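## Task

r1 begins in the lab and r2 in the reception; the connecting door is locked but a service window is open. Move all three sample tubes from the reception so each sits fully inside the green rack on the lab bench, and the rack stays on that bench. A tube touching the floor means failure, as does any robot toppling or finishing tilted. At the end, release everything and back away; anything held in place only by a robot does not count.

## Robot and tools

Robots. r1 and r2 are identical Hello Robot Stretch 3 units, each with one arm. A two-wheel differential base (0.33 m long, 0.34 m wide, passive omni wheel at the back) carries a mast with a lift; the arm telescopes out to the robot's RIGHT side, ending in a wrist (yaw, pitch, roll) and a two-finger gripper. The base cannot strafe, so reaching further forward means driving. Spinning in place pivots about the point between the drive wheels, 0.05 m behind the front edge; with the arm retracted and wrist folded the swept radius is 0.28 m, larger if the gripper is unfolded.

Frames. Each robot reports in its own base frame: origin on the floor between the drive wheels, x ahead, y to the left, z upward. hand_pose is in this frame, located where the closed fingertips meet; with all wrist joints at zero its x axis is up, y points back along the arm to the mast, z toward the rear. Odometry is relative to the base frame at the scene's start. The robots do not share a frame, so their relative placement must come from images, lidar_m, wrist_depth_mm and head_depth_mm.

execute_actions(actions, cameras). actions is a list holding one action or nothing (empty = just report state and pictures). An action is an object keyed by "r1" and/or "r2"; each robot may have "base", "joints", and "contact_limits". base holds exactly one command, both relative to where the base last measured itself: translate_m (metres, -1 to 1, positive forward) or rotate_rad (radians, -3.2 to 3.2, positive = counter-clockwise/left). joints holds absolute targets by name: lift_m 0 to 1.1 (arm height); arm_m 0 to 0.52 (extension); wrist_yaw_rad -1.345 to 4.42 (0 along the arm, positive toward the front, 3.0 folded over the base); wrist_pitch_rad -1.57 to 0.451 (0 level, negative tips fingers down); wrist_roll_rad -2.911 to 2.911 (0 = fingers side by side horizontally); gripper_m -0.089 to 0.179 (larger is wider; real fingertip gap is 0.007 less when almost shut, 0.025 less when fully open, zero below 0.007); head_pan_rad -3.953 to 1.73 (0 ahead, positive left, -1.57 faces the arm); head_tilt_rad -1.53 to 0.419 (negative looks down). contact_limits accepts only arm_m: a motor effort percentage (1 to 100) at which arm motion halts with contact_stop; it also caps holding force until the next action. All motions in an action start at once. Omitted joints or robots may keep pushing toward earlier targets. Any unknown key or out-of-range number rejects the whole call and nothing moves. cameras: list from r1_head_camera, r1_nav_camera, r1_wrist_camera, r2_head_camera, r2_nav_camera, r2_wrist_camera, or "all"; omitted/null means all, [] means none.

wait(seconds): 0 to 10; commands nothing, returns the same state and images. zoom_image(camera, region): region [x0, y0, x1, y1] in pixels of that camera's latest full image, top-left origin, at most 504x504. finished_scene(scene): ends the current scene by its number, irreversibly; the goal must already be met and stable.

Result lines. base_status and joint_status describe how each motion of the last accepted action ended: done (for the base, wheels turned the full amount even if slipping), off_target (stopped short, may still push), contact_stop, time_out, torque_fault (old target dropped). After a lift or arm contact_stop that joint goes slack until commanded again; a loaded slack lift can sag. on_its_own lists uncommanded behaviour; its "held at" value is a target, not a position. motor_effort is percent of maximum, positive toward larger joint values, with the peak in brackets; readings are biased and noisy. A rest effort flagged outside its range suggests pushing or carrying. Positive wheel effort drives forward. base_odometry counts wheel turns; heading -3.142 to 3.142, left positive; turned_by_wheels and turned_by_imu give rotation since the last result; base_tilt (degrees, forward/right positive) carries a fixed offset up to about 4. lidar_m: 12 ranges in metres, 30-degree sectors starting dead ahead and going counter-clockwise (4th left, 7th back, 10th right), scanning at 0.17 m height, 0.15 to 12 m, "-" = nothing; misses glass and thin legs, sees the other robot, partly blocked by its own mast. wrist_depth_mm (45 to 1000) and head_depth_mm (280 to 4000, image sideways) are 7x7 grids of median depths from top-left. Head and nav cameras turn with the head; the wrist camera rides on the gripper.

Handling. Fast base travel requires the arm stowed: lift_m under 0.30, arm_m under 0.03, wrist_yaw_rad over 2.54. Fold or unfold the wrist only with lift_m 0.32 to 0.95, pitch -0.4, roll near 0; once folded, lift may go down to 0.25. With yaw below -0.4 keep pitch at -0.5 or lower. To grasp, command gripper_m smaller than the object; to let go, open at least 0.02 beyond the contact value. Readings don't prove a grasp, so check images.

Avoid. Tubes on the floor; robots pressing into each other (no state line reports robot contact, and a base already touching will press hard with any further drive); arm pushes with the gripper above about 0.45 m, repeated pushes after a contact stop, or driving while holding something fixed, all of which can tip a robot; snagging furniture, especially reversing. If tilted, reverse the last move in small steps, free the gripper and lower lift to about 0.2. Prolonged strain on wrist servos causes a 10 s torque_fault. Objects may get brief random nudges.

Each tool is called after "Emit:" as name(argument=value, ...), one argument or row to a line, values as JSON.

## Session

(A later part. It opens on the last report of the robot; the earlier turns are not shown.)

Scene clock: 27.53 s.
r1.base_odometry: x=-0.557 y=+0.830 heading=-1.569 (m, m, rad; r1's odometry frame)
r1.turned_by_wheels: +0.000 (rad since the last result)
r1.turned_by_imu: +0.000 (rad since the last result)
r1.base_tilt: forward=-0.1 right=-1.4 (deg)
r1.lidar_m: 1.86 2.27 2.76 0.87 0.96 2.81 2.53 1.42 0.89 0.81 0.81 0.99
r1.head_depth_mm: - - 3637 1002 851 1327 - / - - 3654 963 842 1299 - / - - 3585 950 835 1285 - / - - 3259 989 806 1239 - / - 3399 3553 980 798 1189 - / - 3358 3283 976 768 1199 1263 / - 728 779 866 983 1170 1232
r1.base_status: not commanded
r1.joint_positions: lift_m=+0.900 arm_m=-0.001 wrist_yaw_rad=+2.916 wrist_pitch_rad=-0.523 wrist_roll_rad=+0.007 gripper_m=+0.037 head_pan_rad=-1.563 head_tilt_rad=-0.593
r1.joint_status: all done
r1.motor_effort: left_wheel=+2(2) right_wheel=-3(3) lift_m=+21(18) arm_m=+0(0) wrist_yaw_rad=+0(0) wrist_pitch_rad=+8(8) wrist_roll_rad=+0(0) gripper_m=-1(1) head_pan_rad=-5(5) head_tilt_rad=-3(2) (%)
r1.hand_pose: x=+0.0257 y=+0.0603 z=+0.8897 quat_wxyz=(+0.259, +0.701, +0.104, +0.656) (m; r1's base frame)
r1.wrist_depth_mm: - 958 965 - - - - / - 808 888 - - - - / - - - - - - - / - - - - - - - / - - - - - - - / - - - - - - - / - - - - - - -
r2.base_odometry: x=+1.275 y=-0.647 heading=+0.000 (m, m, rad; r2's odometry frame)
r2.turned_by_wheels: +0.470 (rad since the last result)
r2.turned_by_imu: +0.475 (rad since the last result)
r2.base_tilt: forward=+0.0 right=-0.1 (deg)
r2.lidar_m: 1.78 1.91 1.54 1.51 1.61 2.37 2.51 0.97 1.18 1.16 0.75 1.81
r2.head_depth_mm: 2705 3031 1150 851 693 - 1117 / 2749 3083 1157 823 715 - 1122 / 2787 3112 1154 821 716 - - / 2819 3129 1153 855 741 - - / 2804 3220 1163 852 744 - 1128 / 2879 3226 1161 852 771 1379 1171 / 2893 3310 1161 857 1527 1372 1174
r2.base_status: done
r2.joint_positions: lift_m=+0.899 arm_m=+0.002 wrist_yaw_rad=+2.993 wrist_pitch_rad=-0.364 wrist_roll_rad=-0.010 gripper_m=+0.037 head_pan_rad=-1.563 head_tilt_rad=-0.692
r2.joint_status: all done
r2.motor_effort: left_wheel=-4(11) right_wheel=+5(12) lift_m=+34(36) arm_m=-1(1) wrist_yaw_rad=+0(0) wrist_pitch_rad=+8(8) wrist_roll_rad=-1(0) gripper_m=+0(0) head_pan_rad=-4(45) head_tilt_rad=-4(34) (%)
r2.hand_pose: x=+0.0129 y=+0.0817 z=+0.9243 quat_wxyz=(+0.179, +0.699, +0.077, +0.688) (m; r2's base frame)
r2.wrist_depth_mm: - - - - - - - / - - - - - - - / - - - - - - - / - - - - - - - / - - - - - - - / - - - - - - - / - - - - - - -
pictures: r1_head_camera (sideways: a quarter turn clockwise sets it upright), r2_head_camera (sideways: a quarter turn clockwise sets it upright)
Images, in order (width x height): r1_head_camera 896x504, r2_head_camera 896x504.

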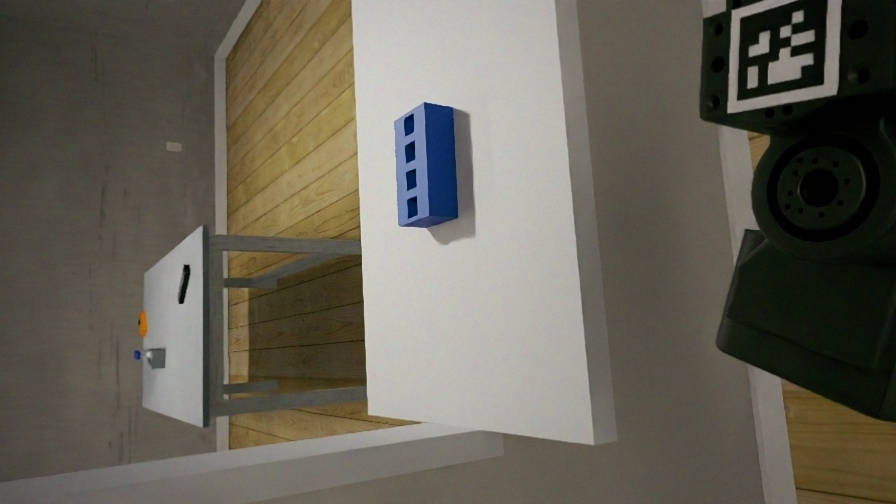

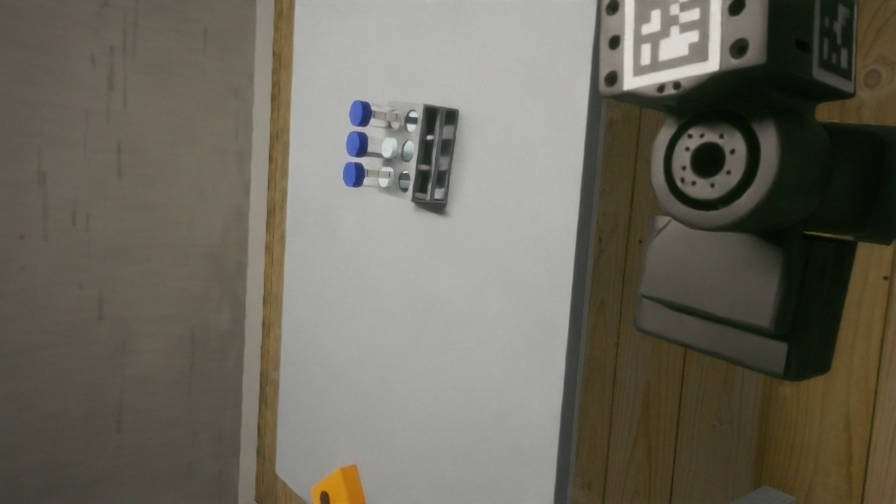

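Emit:
execute_actions(
  actions=[
    {"r2":{"joints":{"wrist_yaw_rad":0,"gripper_m":0.179}}},
  ],
  cameras=[],
)

Emit:
execute_actions(
  actions=[
    {"r2":{"joints":{"wrist_pitch_rad":-0.15,"lift_m":0.82}}},
  ],
  cameras=["r2_wrist_camera","r2_head_camera"],
)

Scene clock: 30.33 s.
r1.base_odometry: x=-0.557 y=+0.830 heading=-1.569 (m, m, rad; r1's odometry frame)
r1.turned_by_wheels: +0.000 (rad since the last result)
r1.turned_by_imu: +0.000 (rad since the last result)
r1.base_tilt: forward=-0.1 right=-1.3 (deg)
r1.lidar_m: 1.86 2.26 2.75 0.87 0.96 2.80 2.53 1.43 0.90 0.81 0.81 0.99
r1.head_depth_mm: - - 3642 1006 849 1329 - / - - 3646 960 847 1291 - / - - 3595 949 836 1287 - / - - 3304 988 807 1253 - / - 3350 3502 980 802 1193 - / - 3304 3268 972 767 1186 1269 / - 724 778 867 977 1155 1222
r1.base_status: not commanded
r1.joint_positions: lift_m=+0.900 arm_m=-0.001 wrist_yaw_rad=+2.916 wrist_pitch_rad=-0.523 wrist_roll_rad=+0.007 gripper_m=+0.037 head_pan_rad=-1.563 head_tilt_rad=-0.593
r1.joint_status: not commanded
r1.motor_effort: left_wheel=+2(2) right_wheel=-3(3) lift_m=+21(21) arm_m=+0(0) wrist_yaw_rad=+0(0) wrist_pitch_rad=+8(8) wrist_roll_rad=+0(0) gripper_m=+1(1) head_pan_rad=-5(5) head_tilt_rad=-2(3) (%)
r1.hand_pose: x=+0.0257 y=+0.0603 z=+0.8897 quat_wxyz=(+0.259, +0.701, +0.104, +0.656) (m; r1's base frame)
r1.wrist_depth_mm: - 944 957 - - - - / - 814 902 - - - - / - - - - - - - / - - - - - - - / - - - - - - - / - - - - - - - / - - - - - - -
r2.base_odometry: x=+1.275 y=-0.647 heading=+0.000 (m, m, rad; r2's odometry frame)
r2.turned_by_wheels: +0.000 (rad since the last result)
r2.turned_by_imu: +0.000 (rad since the last result)
r2.base_tilt: forward=-0.1 right=+0.0 (deg)
r2.lidar_m: 1.78 1.90 1.54 1.51 1.62 2.38 2.51 0.97 1.18 1.16 0.75 1.81
r2.head_depth_mm: 2691 3096 1153 853 695 - - / 2735 3076 1148 818 716 - - / 2780 3130 1158 824 731 - - / 2807 3120 1160 852 741 1342 1173 / 2859 3221 1167 853 743 1372 1184 / 2880 3221 1164 852 772 1384 1173 / 2893 3315 1163 855 1528 1376 1175
r2.base_status: not commanded
r2.joint_positions: lift_m=+0.899 arm_m=+0.002 wrist_yaw_rad=+0.002 wrist_pitch_rad=-0.364 wrist_roll_rad=-0.010 gripper_m=+0.179 head_pan_rad=-1.563 head_tilt_rad=-0.692
r2.joint_status: all done
r2.motor_effort: left_wheel=-4(4) right_wheel=+5(5) lift_m=+34(34) arm_m=-1(1) wrist_yaw_rad=-2(2) wrist_pitch_rad=+8(8) wrist_roll_rad=+0(0) gripper_m=+1(92) head_pan_rad=-4(3) head_tilt_rad=-5(5) (%)
r2.hand_pose: x=-0.0211 y=-0.3775 z=+0.9243 quat_wxyz=(+0.699, +0.130, -0.692, -0.127) (m; r2's base frame)
r2.wrist_depth_mm: - - - - - - - / - - - - - - - / - 752 793 800 799 809 833 / 549 547 555 537 540 571 574 / 430 432 433 431 440 459 445 / 369 355 355 357 356 - 366 / - - - - - - -
pictures: none
No camera images: the call's "cameras" was empty. Leave "cameras" out to get every camera's image.

Scene clock: 31.90 s.
r1.base_odometry: x=-0.557 y=+0.830 heading=-1.569 (m, m, rad; r1's odometry frame)
r1.turned_by_wheels: +0.000 (rad since the last result)
r1.turned_by_imu: +0.000 (rad since the last result)
r1.base_tilt: forward=-0.1 right=-1.3 (deg)
r1.lidar_m: 1.86 2.27 2.76 0.87 0.96 2.80 2.53 1.42 0.89 0.81 0.81 0.99
r1.head_depth_mm: - - 3663 1007 847 1329 - / - - 3646 956 839 1289 - / - - 3564 949 835 1291 - / - - 3290 983 805 1242 - / - 3322 3478 981 803 1195 - / - 3324 3250 968 769 1196 1260 / - 723 780 867 974 1167 1227
r1.base_status: not commanded
r1.joint_positions: lift_m=+0.900 arm_m=-0.001 wrist_yaw_rad=+2.916 wrist_pitch_rad=-0.523 wrist_roll_rad=+0.007 gripper_m=+0.037 head_pan_rad=-1.563 head_tilt_rad=-0.593
r1.joint_status: not commanded
r1.motor_effort: left_wheel=+2(2) right_wheel=-3(3) lift_m=+22(20) arm_m=+0(1) wrist_yaw_rad=+1(0) wrist_pitch_rad=+8(8) wrist_roll_rad=+0(0) gripper_m=-1(0) head_pan_rad=-4(5) head_tilt_rad=-2(2) (%)
r1.hand_pose: x=+0.0257 y=+0.0603 z=+0.8897 quat_wxyz=(+0.259, +0.701, +0.104, +0.656) (m; r1's base frame)
r1.wrist_depth_mm: - 937 944 - - - - / - 797 905 - - - - / - - - - - - - / - - - - - - - / - - - - - - - / - - - - - - - / - - - - - - -
r2.base_odometry: x=+1.275 y=-0.647 heading=+0.000 (m, m, rad; r2's odometry frame)
r2.turned_by_wheels: +0.000 (rad since the last result)
r2.turned_by_imu: +0.000 (rad since the last result)
r2.base_tilt: forward=+0.0 right=+0.0 (deg)
r2.lidar_m: 1.79 1.91 1.54 1.51 1.61 2.37 2.50 0.97 1.18 1.16 0.75 1.81
r2.head_depth_mm: 2741 3068 1152 851 716 1399 - / 2767 3043 1151 820 717 1400 - / 2757 3120 1157 818 718 - - / 2778 3127 1157 851 741 1409 1173 / 2843 3218 1156 854 740 1381 1176 / 2866 3219 1165 857 770 1378 1171 / 2921 3319 1164 852 1523 1377 1172
r2.base_status: not commanded
r2.joint_positions: lift_m=+0.821 arm_m=+0.002 wrist_yaw_rad=+0.002 wrist_pitch_rad=-0.175 wrist_roll_rad=-0.010 gripper_m=+0.179 head_pan_rad=-1.563 head_tilt_rad=-0.692
r2.joint_status: all done
r2.motor_effort: left_wheel=-4(3) right_wheel=+5(5) lift_m=+11(33) arm_m=-1(1) wrist_yaw_rad=-2(2) wrist_pitch_rad=+12(11) wrist_roll_rad=+0(0) gripper_m=+0(0) head_pan_rad=-4(4) head_tilt_rad=-5(4) (%)
r2.hand_pose: x=-0.0211 y=-0.3948 z=+0.8911 quat_wxyz=(+0.708, +0.063, -0.701, -0.061) (m; r2's base frame)
r2.wrist_depth_mm: - - - - - - - / - - - - - - - / - - - - - - - / 741 684 680 574 625 690 695 / 457 459 455 462 462 501 465 / 363 341 346 344 343 - 348 / - 301 300 301 292 290 290
pictures: r2_head_camera (sideways: a quarter turn clockwise sets it upright), r2_wrist_camera
Images, in order (width x height): r2_head_camera 896x504, r2_wrist_camera 644x364.

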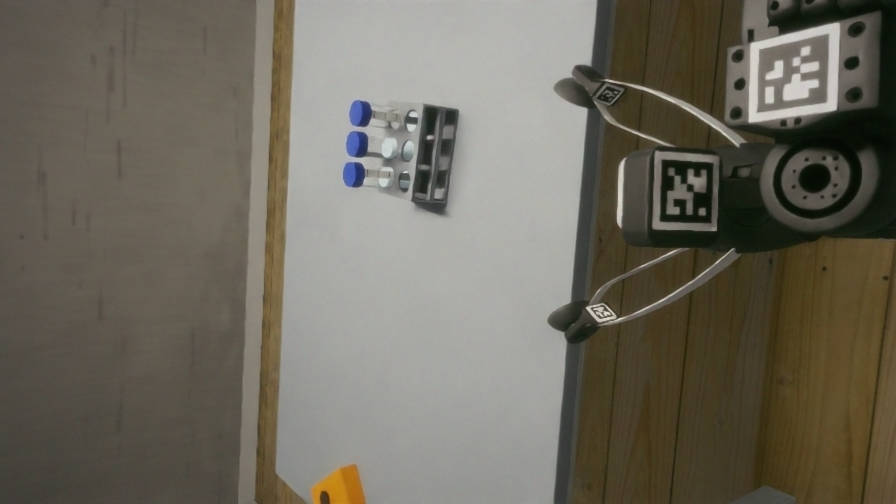

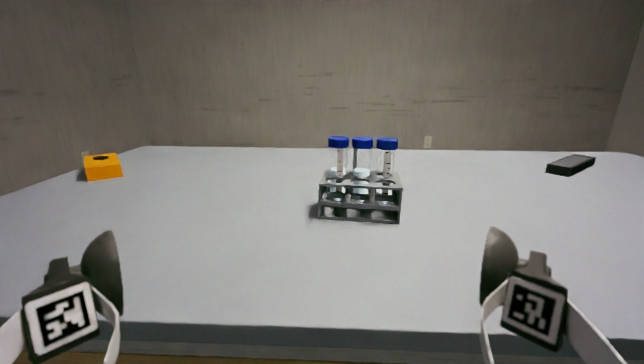

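Emit:
execute_actions(
  actions=[
    {"r2":{"base":{"translate_m":-0.07},"joints":{"arm_m":0.17,"lift_m":0.75}}},
  ],
  cameras=["r2_wrist_camera","r2_head_camera"],
)

Scene clock: 34.67 s.
r1.base_odometry: x=-0.557 y=+0.830 heading=-1.569 (m, m, rad; r1's odometry frame)
r1.turned_by_wheels: +0.000 (rad since the last result)
r1.turned_by_imu: +0.000 (rad since the last result)
r1.base_tilt: forward=-0.1 right=-1.3 (deg)
r1.lidar_m: 1.85 2.26 2.75 0.87 0.96 2.81 2.53 1.42 0.89 0.81 0.81 0.99
r1.head_depth_mm: - - 3642 1003 846 1321 - / - - 3620 959 840 1297 - / - - 3569 950 841 1289 - / - - 3311 982 803 1246 - / - 3337 3524 973 799 1198 - / - 3321 3222 969 770 1191 1260 / - 728 782 868 982 1169 1233
r1.base_status: not commanded
r1.joint_positions: lift_m=+0.900 arm_m=-0.001 wrist_yaw_rad=+2.916 wrist_pitch_rad=-0.523 wrist_roll_rad=+0.007 gripper_m=+0.037 head_pan_rad=-1.563 head_tilt_rad=-0.593
r1.joint_status: not commanded
r1.motor_effort: left_wheel=+2(3) right_wheel=-3(3) lift_m=+21(20) arm_m=+1(0) wrist_yaw_rad=+0(0) wrist_pitch_rad=+8(8) wrist_roll_rad=+0(0) gripper_m=+0(0) head_pan_rad=-5(5) head_tilt_rad=-3(2) (%)
r1.hand_pose: x=+0.0257 y=+0.0603 z=+0.8897 quat_wxyz=(+0.259, +0.701, +0.104, +0.656) (m; r1's base frame)
r1.wrist_depth_mm: - 960 944 - - - - / - 816 896 - - - - / - - - - - - - / - - - - - - - / - - - - - - - / - - - - - - - / - - - - - - -
r2.base_odometry: x=+1.205 y=-0.647 heading=+0.000 (m, m, rad; r2's odometry frame)
r2.turned_by_wheels: +0.000 (rad since the last result)
r2.turned_by_imu: +0.000 (rad since the last result)
r2.base_tilt: forward=+0.0 right=-0.1 (deg)
r2.lidar_m: 1.85 1.98 1.54 1.52 1.61 2.37 2.44 0.91 1.17 1.15 0.81 0.80
r2.head_depth_mm: 2701 3074 1149 854 695 - - / 2732 3038 1153 851 741 - 1169 / 2786 3123 1159 842 - 1312 1170 / 2798 3118 1159 827 743 1352 1173 / 2850 3213 1158 851 741 1366 1170 / 2885 3241 1162 856 742 1377 1174 / 2895 3314 1158 854 779 1382 1174
r2.base_status: done
r2.joint_positions: lift_m=+0.751 arm_m=+0.170 wrist_yaw_rad=+0.000 wrist_pitch_rad=-0.174 wrist_roll_rad=-0.010 gripper_m=+0.179 head_pan_rad=-1.563 head_tilt_rad=-0.692
r2.joint_status: all done
r2.motor_effort: left_wheel=-3(10) right_wheel=+4(8) lift_m=+11(13) arm_m=+3(3) wrist_yaw_rad=+0(1) wrist_pitch_rad=+11(12) wrist_roll_rad=-1(0) gripper_m=+0(0) head_pan_rad=-3(3) head_tilt_rad=-4(5) (%)
r2.hand_pose: x=-0.0214 y=-0.5629 z=+0.8213 quat_wxyz=(+0.708, +0.062, -0.701, -0.061) (m; r2's base frame)
r2.wrist_depth_mm: - - - - - - - / - - - - - - - / - - - 664 - - - / 457 464 424 344 464 465 471 / 307 308 308 312 315 335 316 / - 233 234 234 235 - 238 / - 188 188 188 188 182 189
pictures: r2_head_camera (sideways: a quarter turn clockwise sets it upright), r2_wrist_camera
Images, in order (width x height): r2_head_camera 896x504, r2_wrist_camera 644x364.

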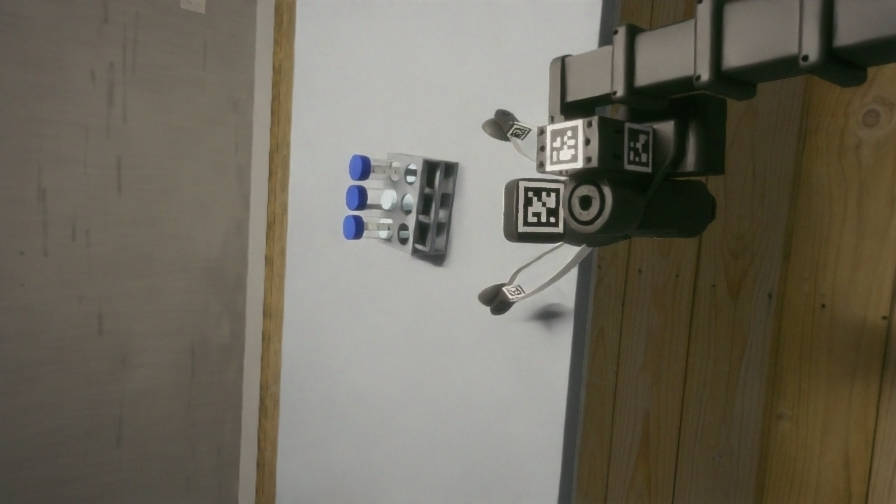

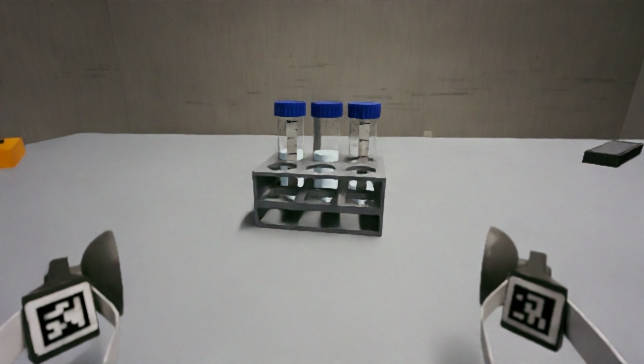

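Emit:
execute_actions(
  actions=[
    {"r2":{"base":{"translate_m":-0.008},"joints":{"arm_m":0.3,"lift_m":0.712}}},
  ],
  cameras=["r2_wrist_camera","r2_head_camera"],
)

Scene clock: 37.17 s.
r1.base_odometry: x=-0.557 y=+0.830 heading=-1.569 (m, m, rad; r1's odometry frame)
r1.turned_by_wheels: +0.000 (rad since the last result)
r1.turned_by_imu: +0.000 (rad since the last result)
r1.base_tilt: forward=-0.2 right=-1.3 (deg)
r1.lidar_m: 1.86 2.27 2.75 0.87 0.96 2.80 2.53 1.43 0.89 0.81 0.81 0.99
r1.head_depth_mm: - - 3669 999 848 1320 - / - - 3519 957 844 1281 - / - - 3595 953 837 1287 - / - - 3287 981 808 1247 - / - 3380 3514 978 801 1195 - / - 3052 3276 973 768 1191 1262 / - 725 784 868 982 1161 1226
r1.base_status: not commanded
r1.joint_positions: lift_m=+0.900 arm_m=-0.001 wrist_yaw_rad=+2.916 wrist_pitch_rad=-0.523 wrist_roll_rad=+0.007 gripper_m=+0.037 head_pan_rad=-1.563 head_tilt_rad=-0.593
r1.joint_status: not commanded
r1.motor_effort: left_wheel=+2(2) right_wheel=-3(3) lift_m=+21(20) arm_m=+1(1) wrist_yaw_rad=+0(1) wrist_pitch_rad=+8(8) wrist_roll_rad=+0(0) gripper_m=+0(0) head_pan_rad=-5(5) head_tilt_rad=-2(2) (%)
r1.hand_pose: x=+0.0257 y=+0.0603 z=+0.8897 quat_wxyz=(+0.259, +0.701, +0.104, +0.656) (m; r1's base frame)
r1.wrist_depth_mm: - 953 958 - - - - / - 811 898 - - - - / - - - - - - - / - - - - - - - / - - - - - - - / - - - - - - - / - - - - - - -
r2.base_odometry: x=+1.197 y=-0.647 heading=+0.000 (m, m, rad; r2's odometry frame)
r2.turned_by_wheels: +0.000 (rad since the last result)
r2.turned_by_imu: +0.000 (rad since the last result)
r2.base_tilt: forward=+0.0 right=-0.1 (deg)
r2.lidar_m: 1.86 1.98 1.55 1.52 1.61 2.37 2.43 0.91 1.17 1.15 0.82 0.80
r2.head_depth_mm: 2722 2991 1157 849 695 1409 - / 2757 3053 1155 883 - 1345 1162 / 2762 3076 1155 850 1531 1366 1174 / 2826 3149 1164 845 741 1370 1172 / 2836 3175 1163 851 741 1377 1178 / 2849 3201 1165 852 744 1374 1172 / 2895 3278 1163 860 776 1368 1181
r2.base_status: done
r2.joint_positions: lift_m=+0.713 arm_m=+0.300 wrist_yaw_rad=+0.000 wrist_pitch_rad=-0.174 wrist_roll_rad=-0.010 gripper_m=+0.179 head_pan_rad=-1.563 head_tilt_rad=-0.692
r2.joint_status: all done
r2.motor_effort: left_wheel=-4(9) right_wheel=+4(8) lift_m=+11(12) arm_m=+2(2) wrist_yaw_rad=+0(0) wrist_pitch_rad=+11(11) wrist_roll_rad=+0(0) gripper_m=+0(0) head_pan_rad=-3(3) head_tilt_rad=-4(4) (%)
r2.hand_pose: x=-0.0214 y=-0.6929 z=+0.7833 quat_wxyz=(+0.708, +0.062, -0.701, -0.061) (m; r2's base frame)
r2.wrist_depth_mm: - - - - - - - / - - - - - - - / 663 676 672 658 678 - - / 337 338 201 196 209 345 349 / 228 227 193 194 194 246 232 / - 172 172 173 172 - 174 / - 139 138 139 139 134 140
pictures: r2_head_camera (sideways: a quarter turn clockwise sets it upright), r2_wrist_camera
Images, in order (width x height): r2_head_camera 896x504, r2_wrist_camera 644x364.

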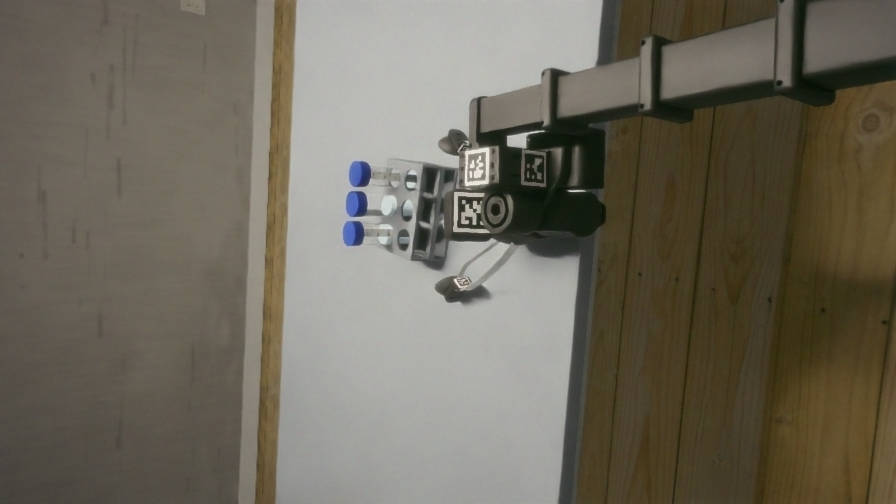

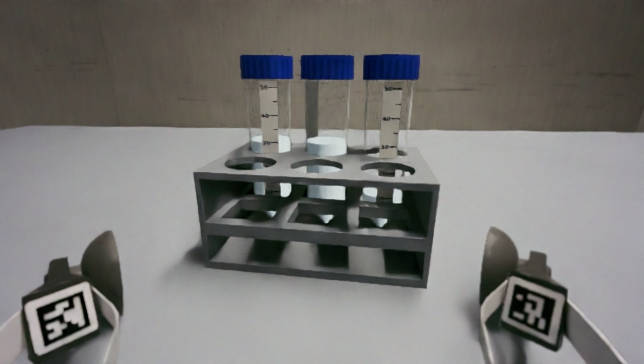

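Emit:
execute_actions(
  actions=[
    {"r2":{"base":{"translate_m":-0.008},"joints":{"arm_m":0.37},"contact_limits":{"arm_m":10}}},
  ],
  cameras=["r2_wrist_camera","r2_head_camera"],
)

Scene clock: 39.07 s.
r1.base_odometry: x=-0.557 y=+0.830 heading=-1.569 (m, m, rad; r1's odometry frame)
r1.turned_by_wheels: +0.000 (rad since the last result)
r1.turned_by_imu: +0.000 (rad since the last result)
r1.base_tilt: forward=-0.1 right=-1.3 (deg)
r1.lidar_m: 1.87 2.26 2.76 0.87 0.96 2.80 2.53 1.42 0.89 0.81 0.81 0.99
r1.head_depth_mm: - - 3717 1006 845 1313 - / - - 3685 962 840 1289 - / - - 3555 948 836 1288 - / - - 3287 985 802 1241 - / - 3420 3477 975 799 1195 - / - 3065 3243 972 773 1196 1267 / - 724 781 867 983 1168 1235
r1.base_status: not commanded
r1.joint_positions: lift_m=+0.900 arm_m=-0.001 wrist_yaw_rad=+2.916 wrist_pitch_rad=-0.523 wrist_roll_rad=+0.007 gripper_m=+0.037 head_pan_rad=-1.563 head_tilt_rad=-0.593
r1.joint_status: not commanded
r1.motor_effort: left_wheel=+2(2) right_wheel=-3(3) lift_m=+21(21) arm_m=+0(0) wrist_yaw_rad=+0(1) wrist_pitch_rad=+8(8) wrist_roll_rad=+0(0) gripper_m=+1(0) head_pan_rad=-5(4) head_tilt_rad=-2(2) (%)
r1.hand_pose: x=+0.0257 y=+0.0603 z=+0.8897 quat_wxyz=(+0.259, +0.701, +0.104, +0.656) (m; r1's base frame)
r1.wrist_depth_mm: - 963 949 - - - - / - 811 888 - - - - / - - - - - - - / - - - - - - - / - - - - - - - / - - - - - - - / - - - - - - -
r2.base_odometry: x=+1.189 y=-0.647 heading=+0.000 (m, m, rad; r2's odometry frame)
r2.turned_by_wheels: +0.000 (rad since the last result)
r2.turned_by_imu: +0.000 (rad since the last result)
r2.base_tilt: forward=-0.1 right=+0.0 (deg)
r2.lidar_m: 1.87 1.99 1.54 1.52 1.61 2.38 2.42 0.89 1.17 1.15 0.83 0.81
r2.head_depth_mm: 2704 3081 1155 850 694 1408 - / 2731 3102 1160 905 - 1339 1160 / 2752 3124 1154 - 697 1372 1170 / 2777 3142 1164 822 738 1375 1179 / 2818 3174 1160 855 738 1370 1172 / 2853 3223 1162 855 741 1368 1175 / 2900 3310 1166 855 774 1378 1179
r2.base_status: done
r2.joint_positions: lift_m=+0.713 arm_m=+0.370 wrist_yaw_rad=-0.001 wrist_pitch_rad=-0.174 wrist_roll_rad=-0.010 gripper_m=+0.179 head_pan_rad=-1.563 head_tilt_rad=-0.692
r2.joint_status: all done
r2.motor_effort: left_wheel=-4(9) right_wheel=+5(8) lift_m=+11(11) arm_m=+3(5) wrist_yaw_rad=+1(1) wrist_pitch_rad=+11(11) wrist_roll_rad=-1(0) gripper_m=+1(0) head_pan_rad=-3(3) head_tilt_rad=-4(6) (%)
r2.contact_limits: arm_m 10 (drawing in: default 26, maximum 41; extending or still: default 33, maximum 55)
r2.hand_pose: x=-0.0216 y=-0.7629 z=+0.7833 quat_wxyz=(+0.708, +0.062, -0.701, -0.062) (m; r2's base frame)
r2.wrist_depth_mm: - - - - - - - / - - 134 132 121 - - / - - 554 - 568 - - / 339 337 147 144 152 345 348 / 228 111 110 103 119 231 231 / - 118 147 143 135 93 175 / - 126 122 108 102 129 139
pictures: r2_head_camera (sideways: a quarter turn clockwise sets it upright), r2_wrist_camera
Images, in order (width x height): r2_head_camera 896x504, r2_wrist_camera 644x364.

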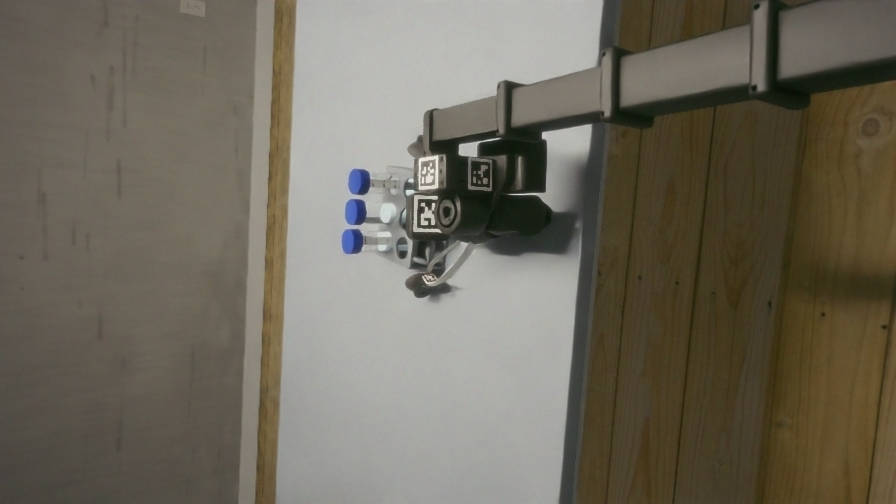

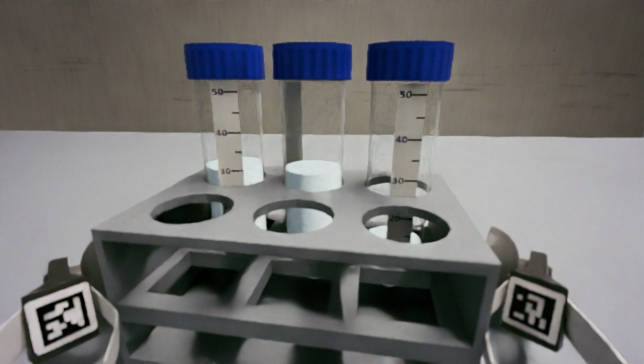

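Straddling. Grip and lift slightly.

Emit:
execute_actions(
  actions=[
    {"r2":{"joints":{"gripper_m":0.06}}},
  ],
  cameras=[],
)

Emit:
execute_actions(
  actions=[
    {"r2":{"joints":{"lift_m":0.74}}},
  ],
  cameras=["r2_wrist_camera","r2_head_camera"],
)

Scene clock: 40.90 s.
r1.base_odometry: x=-0.557 y=+0.830 heading=-1.569 (m, m, rad; r1's odometry frame)
r1.turned_by_wheels: +0.000 (rad since the last result)
r1.turned_by_imu: +0.000 (rad since the last result)
r1.base_tilt: forward=-0.1 right=-1.3 (deg)
r1.lidar_m: 1.85 2.26 2.75 0.87 0.96 2.80 2.53 1.42 0.89 0.81 0.81 0.99
r1.head_depth_mm: - - 3624 1000 849 1323 - / - - 3620 960 842 1284 - / - - 3532 950 840 1292 - / - - 3256 979 804 1245 - / - 3354 3512 976 799 1191 - / - 3059 3285 975 769 1194 1266 / - 727 780 865 978 1165 1230
r1.base_status: not commanded
r1.joint_positions: lift_m=+0.900 arm_m=-0.001 wrist_yaw_rad=+2.916 wrist_pitch_rad=-0.523 wrist_roll_rad=+0.007 gripper_m=+0.037 head_pan_rad=-1.563 head_tilt_rad=-0.593
r1.joint_status: not commanded
r1.motor_effort: left_wheel=+2(2) right_wheel=-3(3) lift_m=+21(21) arm_m=+0(0) wrist_yaw_rad=+0(0) wrist_pitch_rad=+8(8) wrist_roll_rad=+0(0) gripper_m=+0(0) head_pan_rad=-5(4) head_tilt_rad=-2(3) (%)
r1.hand_pose: x=+0.0257 y=+0.0603 z=+0.8897 quat_wxyz=(+0.259, +0.701, +0.104, +0.656) (m; r1's base frame)
r1.wrist_depth_mm: - 950 956 - - - - / - 801 901 - - - - / - - - - - - - / - - - - - - - / - - - - - - - / - - - - - - - / - - - - - - -
r2.base_odometry: x=+1.189 y=-0.647 heading=+0.000 (m, m, rad; r2's odometry frame)
r2.turned_by_wheels: +0.000 (rad since the last result)
r2.turned_by_imu: +0.000 (rad since the last result)
r2.base_tilt: forward=-0.1 right=+0.0 (deg)
r2.lidar_m: 1.87 1.98 1.55 1.52 1.61 2.38 2.42 0.90 1.17 1.15 0.83 0.81
r2.head_depth_mm: 2690 3060 1145 848 695 1411 - / 2728 3088 1158 903 - 1330 1155 / 2767 3145 1153 - 693 1366 1174 / 2807 3133 1156 848 741 1374 1178 / 2868 3189 1159 850 742 1367 1168 / 2869 3255 1156 856 742 1374 1170 / 2895 3317 1165 854 775 1381 1174
r2.base_status: not commanded
r2.joint_positions: lift_m=+0.713 arm_m=+0.370 wrist_yaw_rad=+0.002 wrist_pitch_rad=-0.166 wrist_roll_rad=-0.006 gripper_m=+0.062 head_pan_rad=-1.563 head_tilt_rad=-0.692
r2.joint_status: all done
r2.motor_effort: left_wheel=-4(4) right_wheel=+5(6) lift_m=+11(11) arm_m=+3(3) wrist_yaw_rad=-2(2) wrist_pitch_rad=+8(11) wrist_roll_rad=-3(3) gripper_m=-51(99) head_pan_rad=-3(3) head_tilt_rad=-5(4) (%)
r2.hand_pose: x=-0.0210 y=-0.7634 z=+0.7852 quat_wxyz=(+0.707, +0.060, -0.702, -0.058) (m; r2's base frame)
r2.wrist_depth_mm: - - - - - - - / - - 148 143 125 - - / - - 594 - 593 - - / 352 355 159 153 157 357 355 / 235 135 149 112 111 244 235 / - 135 130 149 138 186 177 / - 137 134 123 105 135 141
pictures: none
No camera images: the call's "cameras" was empty. Leave "cameras" out to get every camera's image.

Scene clock: 41.93 s.
r1.base_odometry: x=-0.557 y=+0.830 heading=-1.569 (m, m, rad; r1's odometry frame)
r1.turned_by_wheels: +0.000 (rad since the last result)
r1.turned_by_imu: +0.000 (rad since the last result)
r1.base_tilt: forward=-0.1 right=-1.3 (deg)
r1.lidar_m: 1.86 2.26 2.75 0.87 0.96 2.80 2.53 1.42 0.89 0.81 0.81 0.99
r1.head_depth_mm: - - 3659 1006 848 1318 - / - - 3710 957 840 1294 - / - - 3620 950 836 1289 - / - - 3285 983 799 1246 - / - 3393 3527 976 799 1193 - / - 3056 3303 967 768 1192 1263 / - 724 780 864 983 1159 1227
r1.base_status: not commanded
r1.joint_positions: lift_m=+0.900 arm_m=-0.001 wrist_yaw_rad=+2.916 wrist_pitch_rad=-0.523 wrist_roll_rad=+0.007 gripper_m=+0.037 head_pan_rad=-1.563 head_tilt_rad=-0.593
r1.joint_status: not commanded
r1.motor_effort: left_wheel=+2(2) right_wheel=-3(3) lift_m=+22(21) arm_m=+0(0) wrist_yaw_rad=+0(0) wrist_pitch_rad=+8(8) wrist_roll_rad=+0(0) gripper_m=+0(0) head_pan_rad=-5(5) head_tilt_rad=-2(2) (%)
r1.hand_pose: x=+0.0257 y=+0.0603 z=+0.8897 quat_wxyz=(+0.259, +0.701, +0.104, +0.656) (m; r1's base frame)
r1.wrist_depth_mm: - 962 968 - - - - / - 800 892 - - - - / - - - - - - - / - - - - - - - / - - - - - - - / - - - - - - - / - - - - - - -
r2.base_odometry: x=+1.189 y=-0.647 heading=+0.000 (m, m, rad; r2's odometry frame)
r2.turned_by_wheels: +0.000 (rad since the last result)
r2.turned_by_imu: +0.000 (rad since the last result)
r2.base_tilt: forward=+0.0 right=+0.0 (deg)
r2.lidar_m: 1.87 1.99 1.54 1.52 1.61 2.38 2.42 0.89 1.17 1.15 0.83 0.81
r2.head_depth_mm: 2698 3015 1149 852 703 - - / 2726 3069 1152 917 697 1373 1161 / 2772 3148 1148 - 718 1370 1175 / 2807 3138 1155 822 717 1370 1173 / 2841 3218 1160 852 741 1382 1169 / 2836 3227 1160 850 744 1384 1173 / 2891 3205 1162 856 775 1378 1169
r2.base_status: not commanded
r2.joint_positions: lift_m=+0.739 arm_m=+0.370 wrist_yaw_rad=+0.002 wrist_pitch_rad=-0.187 wrist_roll_rad=-0.006 gripper_m=+0.067 head_pan_rad=-1.563 head_tilt_rad=-0.692
r2.joint_status: all done
r2.on_its_own: gripper_m is held at +0.064, not at your +0.060, by its stall guard, which is still easing
r2.motor_effort: left_wheel=-3(4) right_wheel=+4(5) lift_m=+35(37) arm_m=+3(3) wrist_yaw_rad=-1(2) wrist_pitch_rad=+17(18) wrist_roll_rad=-3(3) gripper_m=-46(50) head_pan_rad=-3(3) head_tilt_rad=-4(5) (%)
r2.hand_pose: x=-0.0211 y=-0.7620 z=+0.8068 quat_wxyz=(+0.706, +0.067, -0.702, -0.066) (m; r2's base frame)
r2.wrist_depth_mm: - - - - - - - / - - - - - - - / - - - - 567 - - / 404 403 368 398 367 405 407 / 274 148 167 150 131 276 276 / 218 136 136 151 139 214 209 / - 156 134 124 103 162 169
pictures: r2_head_camera (sideways: a quarter turn clockwise sets it upright), r2_wrist_camera
Images, in order (width x height): r2_head_camera 896x504, r2_wrist_camera 644x364.

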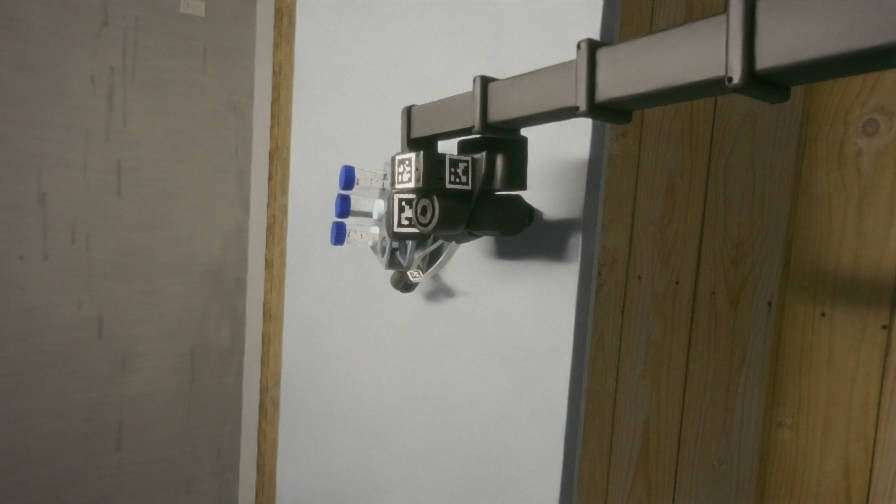

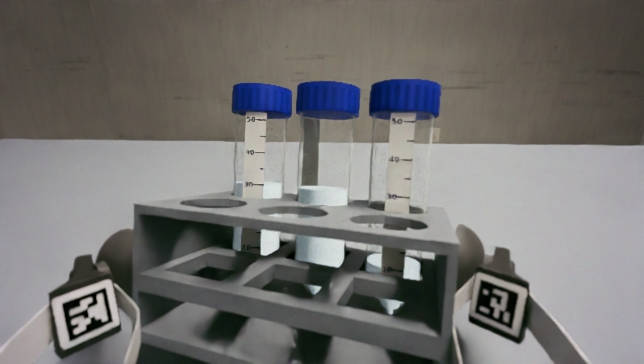

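Movable, but pivoting. Regrip deeper.

Emit:
execute_actions(
  actions=[
    {"r2":{"joints":{"lift_m":0.713}}},
  ],
  cameras=[],
)

Emit:
execute_actions(
  actions=[
    {"r2":{"joints":{"gripper_m":0.179}}},
  ],
  cameras=[],
)

Emit:
execute_actions(
  actions=[
    {"r2":{"joints":{"arm_m":0.41,"lift_m":0.722}}},
  ],
  cameras=["r2_wrist_camera"],
)

Emit:
execute_actions(
  actions=[
    {"r2":{"joints":{"gripper_m":0.07}}},
  ],
  cameras=[],
)

Emit:
execute_actions(
  actions=[
    {"r2":{"joints":{"lift_m":0.77}}},
  ],
  cameras=["r2_wrist_camera","r2_head_camera"],
)

Scene clock: 43.33 s.
r1.base_odometry: x=-0.557 y=+0.830 heading=-1.569 (m, m, rad; r1's odometry frame)
r1.turned_by_wheels: +0.000 (rad since the last result)
r1.turned_by_imu: +0.000 (rad since the last result)
r1.base_tilt: forward=-0.1 right=-1.3 (deg)
r1.lidar_m: 1.86 2.27 2.75 0.87 0.96 2.80 2.53 1.42 0.89 0.81 0.81 0.99
r1.head_depth_mm: - - 3701 1004 846 1315 - / - - 3606 960 843 1293 - / - - 3508 949 838 1296 - / - - 3306 981 805 1239 - / - 3400 3532 978 801 1193 - / - 3084 3233 973 770 1191 1259 / - 726 785 864 975 1164 1240
r1.base_status: not commanded
r1.joint_positions: lift_m=+0.900 arm_m=-0.001 wrist_yaw_rad=+2.916 wrist_pitch_rad=-0.523 wrist_roll_rad=+0.007 gripper_m=+0.037 head_pan_rad=-1.563 head_tilt_rad=-0.593
r1.joint_status: not commanded
r1.motor_effort: left_wheel=+2(2) right_wheel=-3(3) lift_m=+21(21) arm_m=+0(0) wrist_yaw_rad=+0(0) wrist_pitch_rad=+8(8) wrist_roll_rad=+0(0) gripper_m=-1(0) head_pan_rad=-5(5) head_tilt_rad=-2(4) (%)
r1.hand_pose: x=+0.0257 y=+0.0603 z=+0.8897 quat_wxyz=(+0.259, +0.701, +0.104, +0.656) (m; r1's base frame)
r1.wrist_depth_mm: - 947 952 - - - - / - 805 895 - - - - / - - - - - - - / - - - - - - - / - - - - - - - / - - - - - - - / - - - - - - -
r2.base_odometry: x=+1.189 y=-0.647 heading=+0.000 (m, m, rad; r2's odometry frame)
r2.turned_by_wheels: +0.000 (rad since the last result)
r2.turned_by_imu: +0.000 (rad since the last result)
r2.base_tilt: forward=+0.0 right=+0.0 (deg)
r2.lidar_m: 1.87 1.99 1.54 1.52 1.60 2.38 2.42 0.90 1.17 1.15 0.83 0.81
r2.head_depth_mm: 2728 2994 1152 850 693 1405 - / 2747 3062 1154 903 - 1341 1168 / 2745 3088 1158 - 695 1375 1173 / 2790 3159 1156 849 743 1373 1170 / 2857 3188 1157 851 742 1377 1176 / 2856 3207 1155 853 742 1378 1179 / 2947 3294 1167 852 774 1381 1169
r2.base_status: not commanded
r2.joint_positions: lift_m=+0.714 arm_m=+0.370 wrist_yaw_rad=+0.002 wrist_pitch_rad=-0.169 wrist_roll_rad=-0.006 gripper_m=+0.075 head_pan_rad=-1.563 head_tilt_rad=-0.692
r2.joint_status: all done
r2.on_its_own: gripper_m is held at +0.073, not at your +0.060, by its stall guard, which is still easing
r2.motor_effort: left_wheel=-4(4) right_wheel=+4(4) lift_m=+11(32) arm_m=+2(3) wrist_yaw_rad=-2(2) wrist_pitch_rad=+9(17) wrist_roll_rad=-3(3) gripper_m=-42(44) head_pan_rad=-4(4) head_tilt_rad=-5(5) (%)
r2.hand_pose: x=-0.0211 y=-0.7632 z=+0.7854 quat_wxyz=(+0.707, +0.061, -0.702, -0.059) (m; r2's base frame)
r2.wrist_depth_mm: - - - - - - - / - - 151 140 124 - - / - - 573 580 593 - - / 349 352 159 153 155 352 354 / 235 133 149 112 111 236 236 / 185 135 129 148 140 180 177 / - 137 134 123 105 136 142
pictures: none
No camera images: the call's "cameras" was empty. Leave "cameras" out to get every camera's image.

Scene clock: 44.87 s.
r1.base_odometry: x=-0.557 y=+0.830 heading=-1.569 (m, m, rad; r1's odometry frame)
r1.turned_by_wheels: +0.000 (rad since the last result)
r1.turned_by_imu: +0.000 (rad since the last result)
r1.base_tilt: forward=-0.1 right=-1.4 (deg)
r1.lidar_m: 1.86 2.26 2.75 0.87 0.96 2.80 2.53 1.42 0.89 0.81 0.81 0.99
r1.head_depth_mm: - - 3678 1000 850 1315 - / - - 3618 953 842 1293 - / - - 3603 944 835 1292 - / - - 3260 991 803 1235 - / - 3375 3553 975 798 1186 - / - 3070 3226 973 769 1196 1258 / - 725 778 862 979 1167 1228
r1.base_status: not commanded
r1.joint_positions: lift_m=+0.900 arm_m=-0.001 wrist_yaw_rad=+2.916 wrist_pitch_rad=-0.523 wrist_roll_rad=+0.007 gripper_m=+0.037 head_pan_rad=-1.563 head_tilt_rad=-0.593
r1.joint_status: not commanded
r1.motor_effort: left_wheel=+2(2) right_wheel=-3(3) lift_m=+21(21) arm_m=+0(1) wrist_yaw_rad=+0(0) wrist_pitch_rad=+8(8) wrist_roll_rad=+0(0) gripper_m=+0(0) head_pan_rad=-5(5) head_tilt_rad=-2(2) (%)
r1.hand_pose: x=+0.0257 y=+0.0603 z=+0.8897 quat_wxyz=(+0.259, +0.701, +0.104, +0.656) (m; r1's base frame)
r1.wrist_depth_mm: - 951 945 - - - - / - 800 899 - - - - / - - - - - - - / - - - - - - - / - - - - - - - / - - - - - - - / - - - - - - -
r2.base_odometry: x=+1.189 y=-0.647 heading=+0.000 (m, m, rad; r2's odometry frame)
r2.turned_by_wheels: +0.000 (rad since the last result)
r2.turned_by_imu: +0.000 (rad since the last result)
r2.base_tilt: forward=+0.0 right=+0.0 (deg)
r2.lidar_m: 1.86 1.99 1.55 1.52 1.61 2.37 2.42 0.90 1.17 1.15 0.83 0.81
r2.head_depth_mm: 2710 3036 1152 849 693 1408 - / 2749 3059 1148 900 - 1337 1167 / 2781 3095 1152 - 695 1368 1169 / 2821 3136 1157 847 740 1369 1170 / 2780 3238 1160 852 744 1381 1170 / 2890 3189 1163 853 743 1364 1171 / 2939 3290 1159 854 779 1378 1179
r2.base_status: not commanded
r2.joint_positions: lift_m=+0.714 arm_m=+0.370 wrist_yaw_rad=+0.000 wrist_pitch_rad=-0.173 wrist_roll_rad=-0.006 gripper_m=+0.179 head_pan_rad=-1.563 head_tilt_rad=-0.692
r2.joint_status: all done
r2.motor_effort: left_wheel=-4(4) right_wheel=+4(4) lift_m=+11(11) arm_m=+2(2) wrist_yaw_rad=+0(2) wrist_pitch_rad=+10(11) wrist_roll_rad=-3(2) gripper_m=+0(90) head_pan_rad=-3(3) head_tilt_rad=-5(4) (%)
r2.hand_pose: x=-0.0215 y=-0.7630 z=+0.7845 quat_wxyz=(+0.707, +0.061, -0.702, -0.061) (m; r2's base frame)
r2.wrist_depth_mm: - - - - - - - / - - 142 136 124 - - / - - 564 - 567 - - / 343 346 157 149 151 351 348 / 230 122 121 105 113 250 231 / - 127 140 144 133 - 175 / - 133 128 110 104 135 140
pictures: none
No camera images: the call's "cameras" was empty. Leave "cameras" out to get every camera's image.

Scene clock: 46.23 s.
r1.base_odometry: x=-0.557 y=+0.830 heading=-1.569 (m, m, rad; r1's odometry frame)
r1.turned_by_wheels: +0.000 (rad since the last result)
r1.turned_by_imu: +0.000 (rad since the last result)
r1.base_tilt: forward=-0.1 right=-1.3 (deg)
r1.lidar_m: 1.86 2.27 2.75 0.87 0.96 2.81 2.53 1.42 0.89 0.81 0.81 0.99
r1.head_depth_mm: - - 3615 1002 848 1329 - / - - 3599 957 844 1289 - / - - 3513 948 838 1293 - / - - 3297 988 802 1245 - / - 3336 3527 979 798 1191 - / - 3072 3264 972 768 1189 1264 / - 725 783 863 985 1168 1234
r1.base_status: not commanded
r1.joint_positions: lift_m=+0.900 arm_m=-0.001 wrist_yaw_rad=+2.916 wrist_pitch_rad=-0.523 wrist_roll_rad=+0.007 gripper_m=+0.037 head_pan_rad=-1.563 head_tilt_rad=-0.593
r1.joint_status: not commanded
r1.motor_effort: left_wheel=+2(2) right_wheel=-3(3) lift_m=+21(21) arm_m=+0(1) wrist_yaw_rad=+0(1) wrist_pitch_rad=+8(8) wrist_roll_rad=+0(0) gripper_m=+0(0) head_pan_rad=-5(5) head_tilt_rad=-3(2) (%)
r1.hand_pose: x=+0.0257 y=+0.0603 z=+0.8897 quat_wxyz=(+0.259, +0.701, +0.104, +0.656) (m; r1's base frame)
r1.wrist_depth_mm: - 956 955 - - - - / - 799 896 - - - - / - - - - - - - / - - - - - - - / - - - - - - - / - - - - - - - / - - - - - - -
r2.base_odometry: x=+1.189 y=-0.647 heading=+0.000 (m, m, rad; r2's odometry frame)
r2.turned_by_wheels: +0.000 (rad since the last result)
r2.turned_by_imu: +0.000 (rad since the last result)
r2.base_tilt: forward=+0.0 right=-0.1 (deg)
r2.lidar_m: 1.87 1.99 1.54 1.52 1.61 2.38 2.43 0.90 1.17 1.15 0.83 0.81
r2.head_depth_mm: 2696 3044 1152 848 695 1428 - / 2733 3021 1150 885 739 1352 1175 / 2816 3124 1151 - 718 1374 1168 / 2777 3142 1159 821 738 1373 1171 / 2826 3175 1157 851 742 1377 1176 / 2900 3200 1158 851 741 1371 1177 / 2865 3267 1161 854 775 1372 1173
r2.base_status: not commanded
r2.joint_positions: lift_m=+0.721 arm_m=+0.410 wrist_yaw_rad=+0.000 wrist_pitch_rad=-0.173 wrist_roll_rad=-0.006 gripper_m=+0.179 head_pan_rad=-1.563 head_tilt_rad=-0.692
r2.joint_status: all done
r2.motor_effort: left_wheel=-3(3) right_wheel=+4(4) lift_m=+34(35) arm_m=+3(3) wrist_yaw_rad=+0(1) wrist_pitch_rad=+11(11) wrist_roll_rad=-2(2) gripper_m=+0(1) head_pan_rad=-4(3) head_tilt_rad=-5(4) (%)
r2.hand_pose: x=-0.0215 y=-0.8030 z=+0.7924 quat_wxyz=(+0.707, +0.061, -0.702, -0.061) (m; r2's base frame)
r2.wrist_depth_mm: - - - - - - - / - - 128 111 101 - - / - - - - 520 - - / 370 368 159 338 151 372 368 / 248 129 136 130 114 247 249 / - 121 96 91 122 91 188 / - 121 118 107 75 80 150
pictures: r2_wrist_camera
Images, in order (width x height): r2_wrist_camera 644x364.

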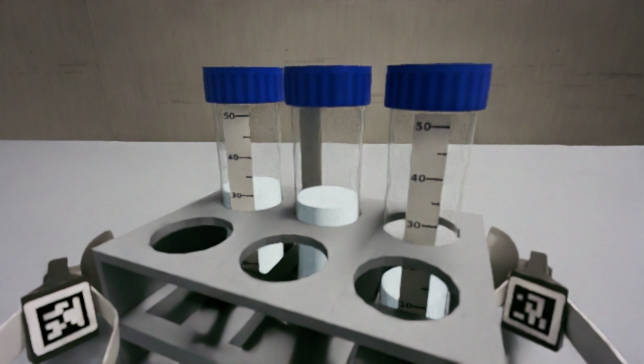

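Scene clock: 47.80 s.
r1.base_odometry: x=-0.557 y=+0.830 heading=-1.569 (m, m, rad; r1's odometry frame)
r1.turned_by_wheels: +0.000 (rad since the last result)
r1.turned_by_imu: +0.000 (rad since the last result)
r1.base_tilt: forward=-0.1 right=-1.3 (deg)
r1.lidar_m: 1.86 2.27 2.75 0.87 0.96 2.80 2.53 1.43 0.89 0.81 0.81 0.99
r1.head_depth_mm: - - 3640 1004 849 1327 - / - - 3596 957 842 1294 - / - - 3667 945 836 1297 - / - - 3283 983 805 1237 - / - 3209 3506 981 800 1194 - / - 3058 3312 973 770 1196 1267 / - 726 779 866 977 1160 1242
r1.base_status: not commanded
r1.joint_positions: lift_m=+0.900 arm_m=-0.001 wrist_yaw_rad=+2.916 wrist_pitch_rad=-0.523 wrist_roll_rad=+0.007 gripper_m=+0.037 head_pan_rad=-1.563 head_tilt_rad=-0.593
r1.joint_status: not commanded
r1.motor_effort: left_wheel=+2(2) right_wheel=-3(3) lift_m=+21(21) arm_m=+0(0) wrist_yaw_rad=+0(0) wrist_pitch_rad=+8(8) wrist_roll_rad=+0(0) gripper_m=+1(1) head_pan_rad=-5(5) head_tilt_rad=-3(3) (%)
r1.hand_pose: x=+0.0257 y=+0.0603 z=+0.8897 quat_wxyz=(+0.259, +0.701, +0.104, +0.656) (m; r1's base frame)
r1.wrist_depth_mm: - 955 957 - - - - / - 795 899 - - - - / - - - - - - - / - - - - - - - / - - - - - - - / - - - - - - - / - - - - - - -
r2.base_odometry: x=+1.189 y=-0.647 heading=+0.000 (m, m, rad; r2's odometry frame)
r2.turned_by_wheels: +0.000 (rad since the last result)
r2.turned_by_imu: +0.000 (rad since the last result)
r2.base_tilt: forward=+0.0 right=+0.0 (deg)
r2.lidar_m: 1.87 1.99 1.55 1.52 1.61 2.38 2.42 0.90 1.17 1.15 0.83 0.81
r2.head_depth_mm: 2686 2993 1150 851 696 1418 - / 2701 3023 1157 885 739 1354 1173 / 2772 3166 1155 - 715 1374 1170 / 2801 3137 1160 821 739 1374 1170 / 2819 3208 1158 852 739 1378 1175 / 2892 3257 1160 856 740 1380 1174 / 2868 3231 1159 854 776 1384 1176
r2.base_status: not commanded
r2.joint_positions: lift_m=+0.721 arm_m=+0.410 wrist_yaw_rad=-0.001 wrist_pitch_rad=-0.171 wrist_roll_rad=-0.006 gripper_m=+0.072 head_pan_rad=-1.563 head_tilt_rad=-0.692
r2.joint_status: all done
r2.motor_effort: left_wheel=-4(4) right_wheel=+5(5) lift_m=+34(34) arm_m=+3(3) wrist_yaw_rad=+1(1) wrist_pitch_rad=+10(11) wrist_roll_rad=-3(3) gripper_m=-47(99) head_pan_rad=-3(3) head_tilt_rad=-4(4) (%)
r2.hand_pose: x=-0.0217 y=-0.8031 z=+0.7927 quat_wxyz=(+0.707, +0.061, -0.702, -0.061) (m; r2's base frame)
r2.wrist_depth_mm: - - - - - - - / - - - 117 101 - - / - - - - 529 - - / 368 371 159 373 313 374 374 / 249 130 130 130 116 251 251 / 197 133 102 91 101 171 187 / - 134 116 116 76 145 151
pictures: none
No camera images: the call's "cameras" was empty. Leave "cameras" out to get every camera's image.

Scene clock: 49.07 s.
r1.base_odometry: x=-0.557 y=+0.830 heading=-1.569 (m, m, rad; r1's odometry frame)
r1.turned_by_wheels: +0.000 (rad since the last result)
r1.turned_by_imu: +0.000 (rad since the last result)
r1.base_tilt: forward=-0.2 right=-1.3 (deg)
r1.lidar_m: 1.86 2.26 2.75 0.87 0.96 2.81 2.53 1.42 0.90 0.80 0.81 0.99
r1.head_depth_mm: - - 3637 1000 845 1311 - / - - 3605 959 843 1291 - / - - 3533 943 834 1294 - / - - 3237 980 802 1246 - / - 3419 3509 976 797 1196 - / - 3350 3286 968 771 1197 1262 / - 721 782 867 984 1161 1231
r1.base_status: not commanded
r1.joint_positions: lift_m=+0.900 arm_m=-0.001 wrist_yaw_rad=+2.916 wrist_pitch_rad=-0.523 wrist_roll_rad=+0.007 gripper_m=+0.037 head_pan_rad=-1.563 head_tilt_rad=-0.593
r1.joint_status: not commanded
r1.motor_effort: left_wheel=+2(2) right_wheel=-3(3) lift_m=+21(21) arm_m=+0(1) wrist_yaw_rad=+0(1) wrist_pitch_rad=+8(8) wrist_roll_rad=+0(0) gripper_m=+0(0) head_pan_rad=-4(4) head_tilt_rad=-2(4) (%)
r1.hand_pose: x=+0.0257 y=+0.0603 z=+0.8897 quat_wxyz=(+0.259, +0.701, +0.104, +0.656) (m; r1's base frame)
r1.wrist_depth_mm: - 949 969 - - - - / - 805 896 - - - - / - - - - - - - / - - - - - - - / - - - - - - - / - - - - - - - / - - - - - - -
r2.base_odometry: x=+1.189 y=-0.647 heading=+0.000 (m, m, rad; r2's odometry frame)
r2.turned_by_wheels: +0.000 (rad since the last result)
r2.turned_by_imu: +0.000 (rad since the last result)
r2.base_tilt: forward=+0.0 right=+0.0 (deg)
r2.lidar_m: 1.87 1.99 1.54 1.52 1.61 2.38 2.42 0.90 1.17 1.15 0.83 0.81
r2.head_depth_mm: 2729 2993 1151 850 695 - - / 2728 3073 1185 - 725 1364 1162 / 2783 3159 1221 778 718 1380 1175 / 2800 3164 1152 820 720 1368 1176 / 2831 3205 1160 854 740 1369 1170 / 2856 3281 1161 853 743 1370 1173 / 2922 3232 1165 854 774 1380 1168
r2.base_status: not commanded
r2.joint_positions: lift_m=+0.769 arm_m=+0.410 wrist_yaw_rad=-0.001 wrist_pitch_rad=-0.191 wrist_roll_rad=-0.006 gripper_m=+0.081 head_pan_rad=-1.563 head_tilt_rad=-0.692
r2.joint_status: all done
r2.on_its_own: gripper_m is held at +0.079, not at your +0.070, by its stall guard, which is still easing
r2.motor_effort: left_wheel=-4(4) right_wheel=+5(4) lift_m=+35(36) arm_m=+3(3) wrist_yaw_rad=+1(1) wrist_pitch_rad=+19(20) wrist_roll_rad=-2(3) gripper_m=-35(47) head_pan_rad=-4(3) head_tilt_rad=-5(4) (%)
r2.hand_pose: x=-0.0217 y=-0.8017 z=+0.8356 quat_wxyz=(+0.706, +0.068, -0.702, -0.068) (m; r2's base frame)
r2.wrist_depth_mm: - - - - - - - / - - - 135 111 - - / - - - - - - - / 486 479 178 480 443 486 487 / 330 137 147 133 122 357 332 / 265 134 134 92 87 - 254 / - 134 114 124 109 196 204
pictures: r2_head_camera (sideways: a quarter turn clockwise sets it upright), r2_wrist_camera
Images, in order (width x height): r2_head_camera 896x504, r2_wrist_camera 644x364.

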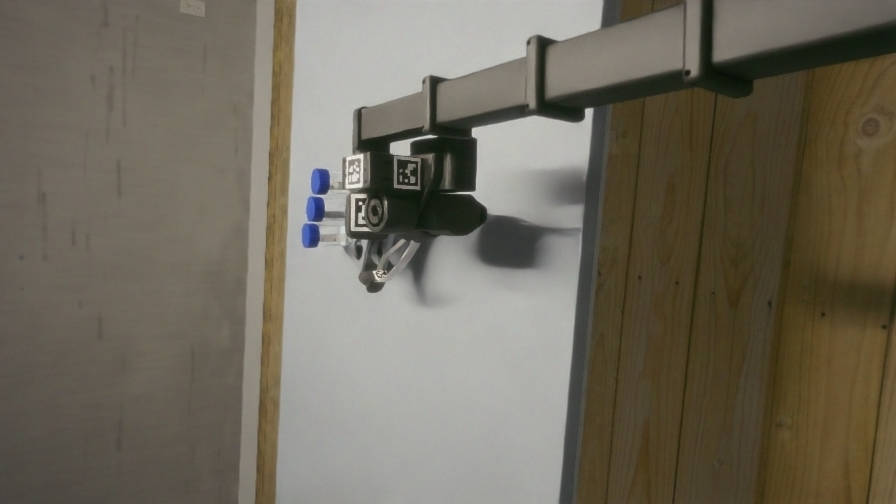

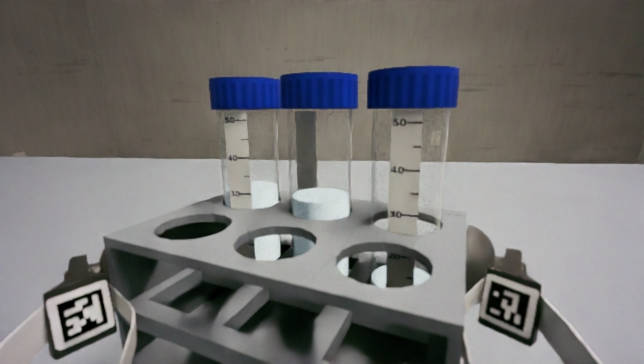

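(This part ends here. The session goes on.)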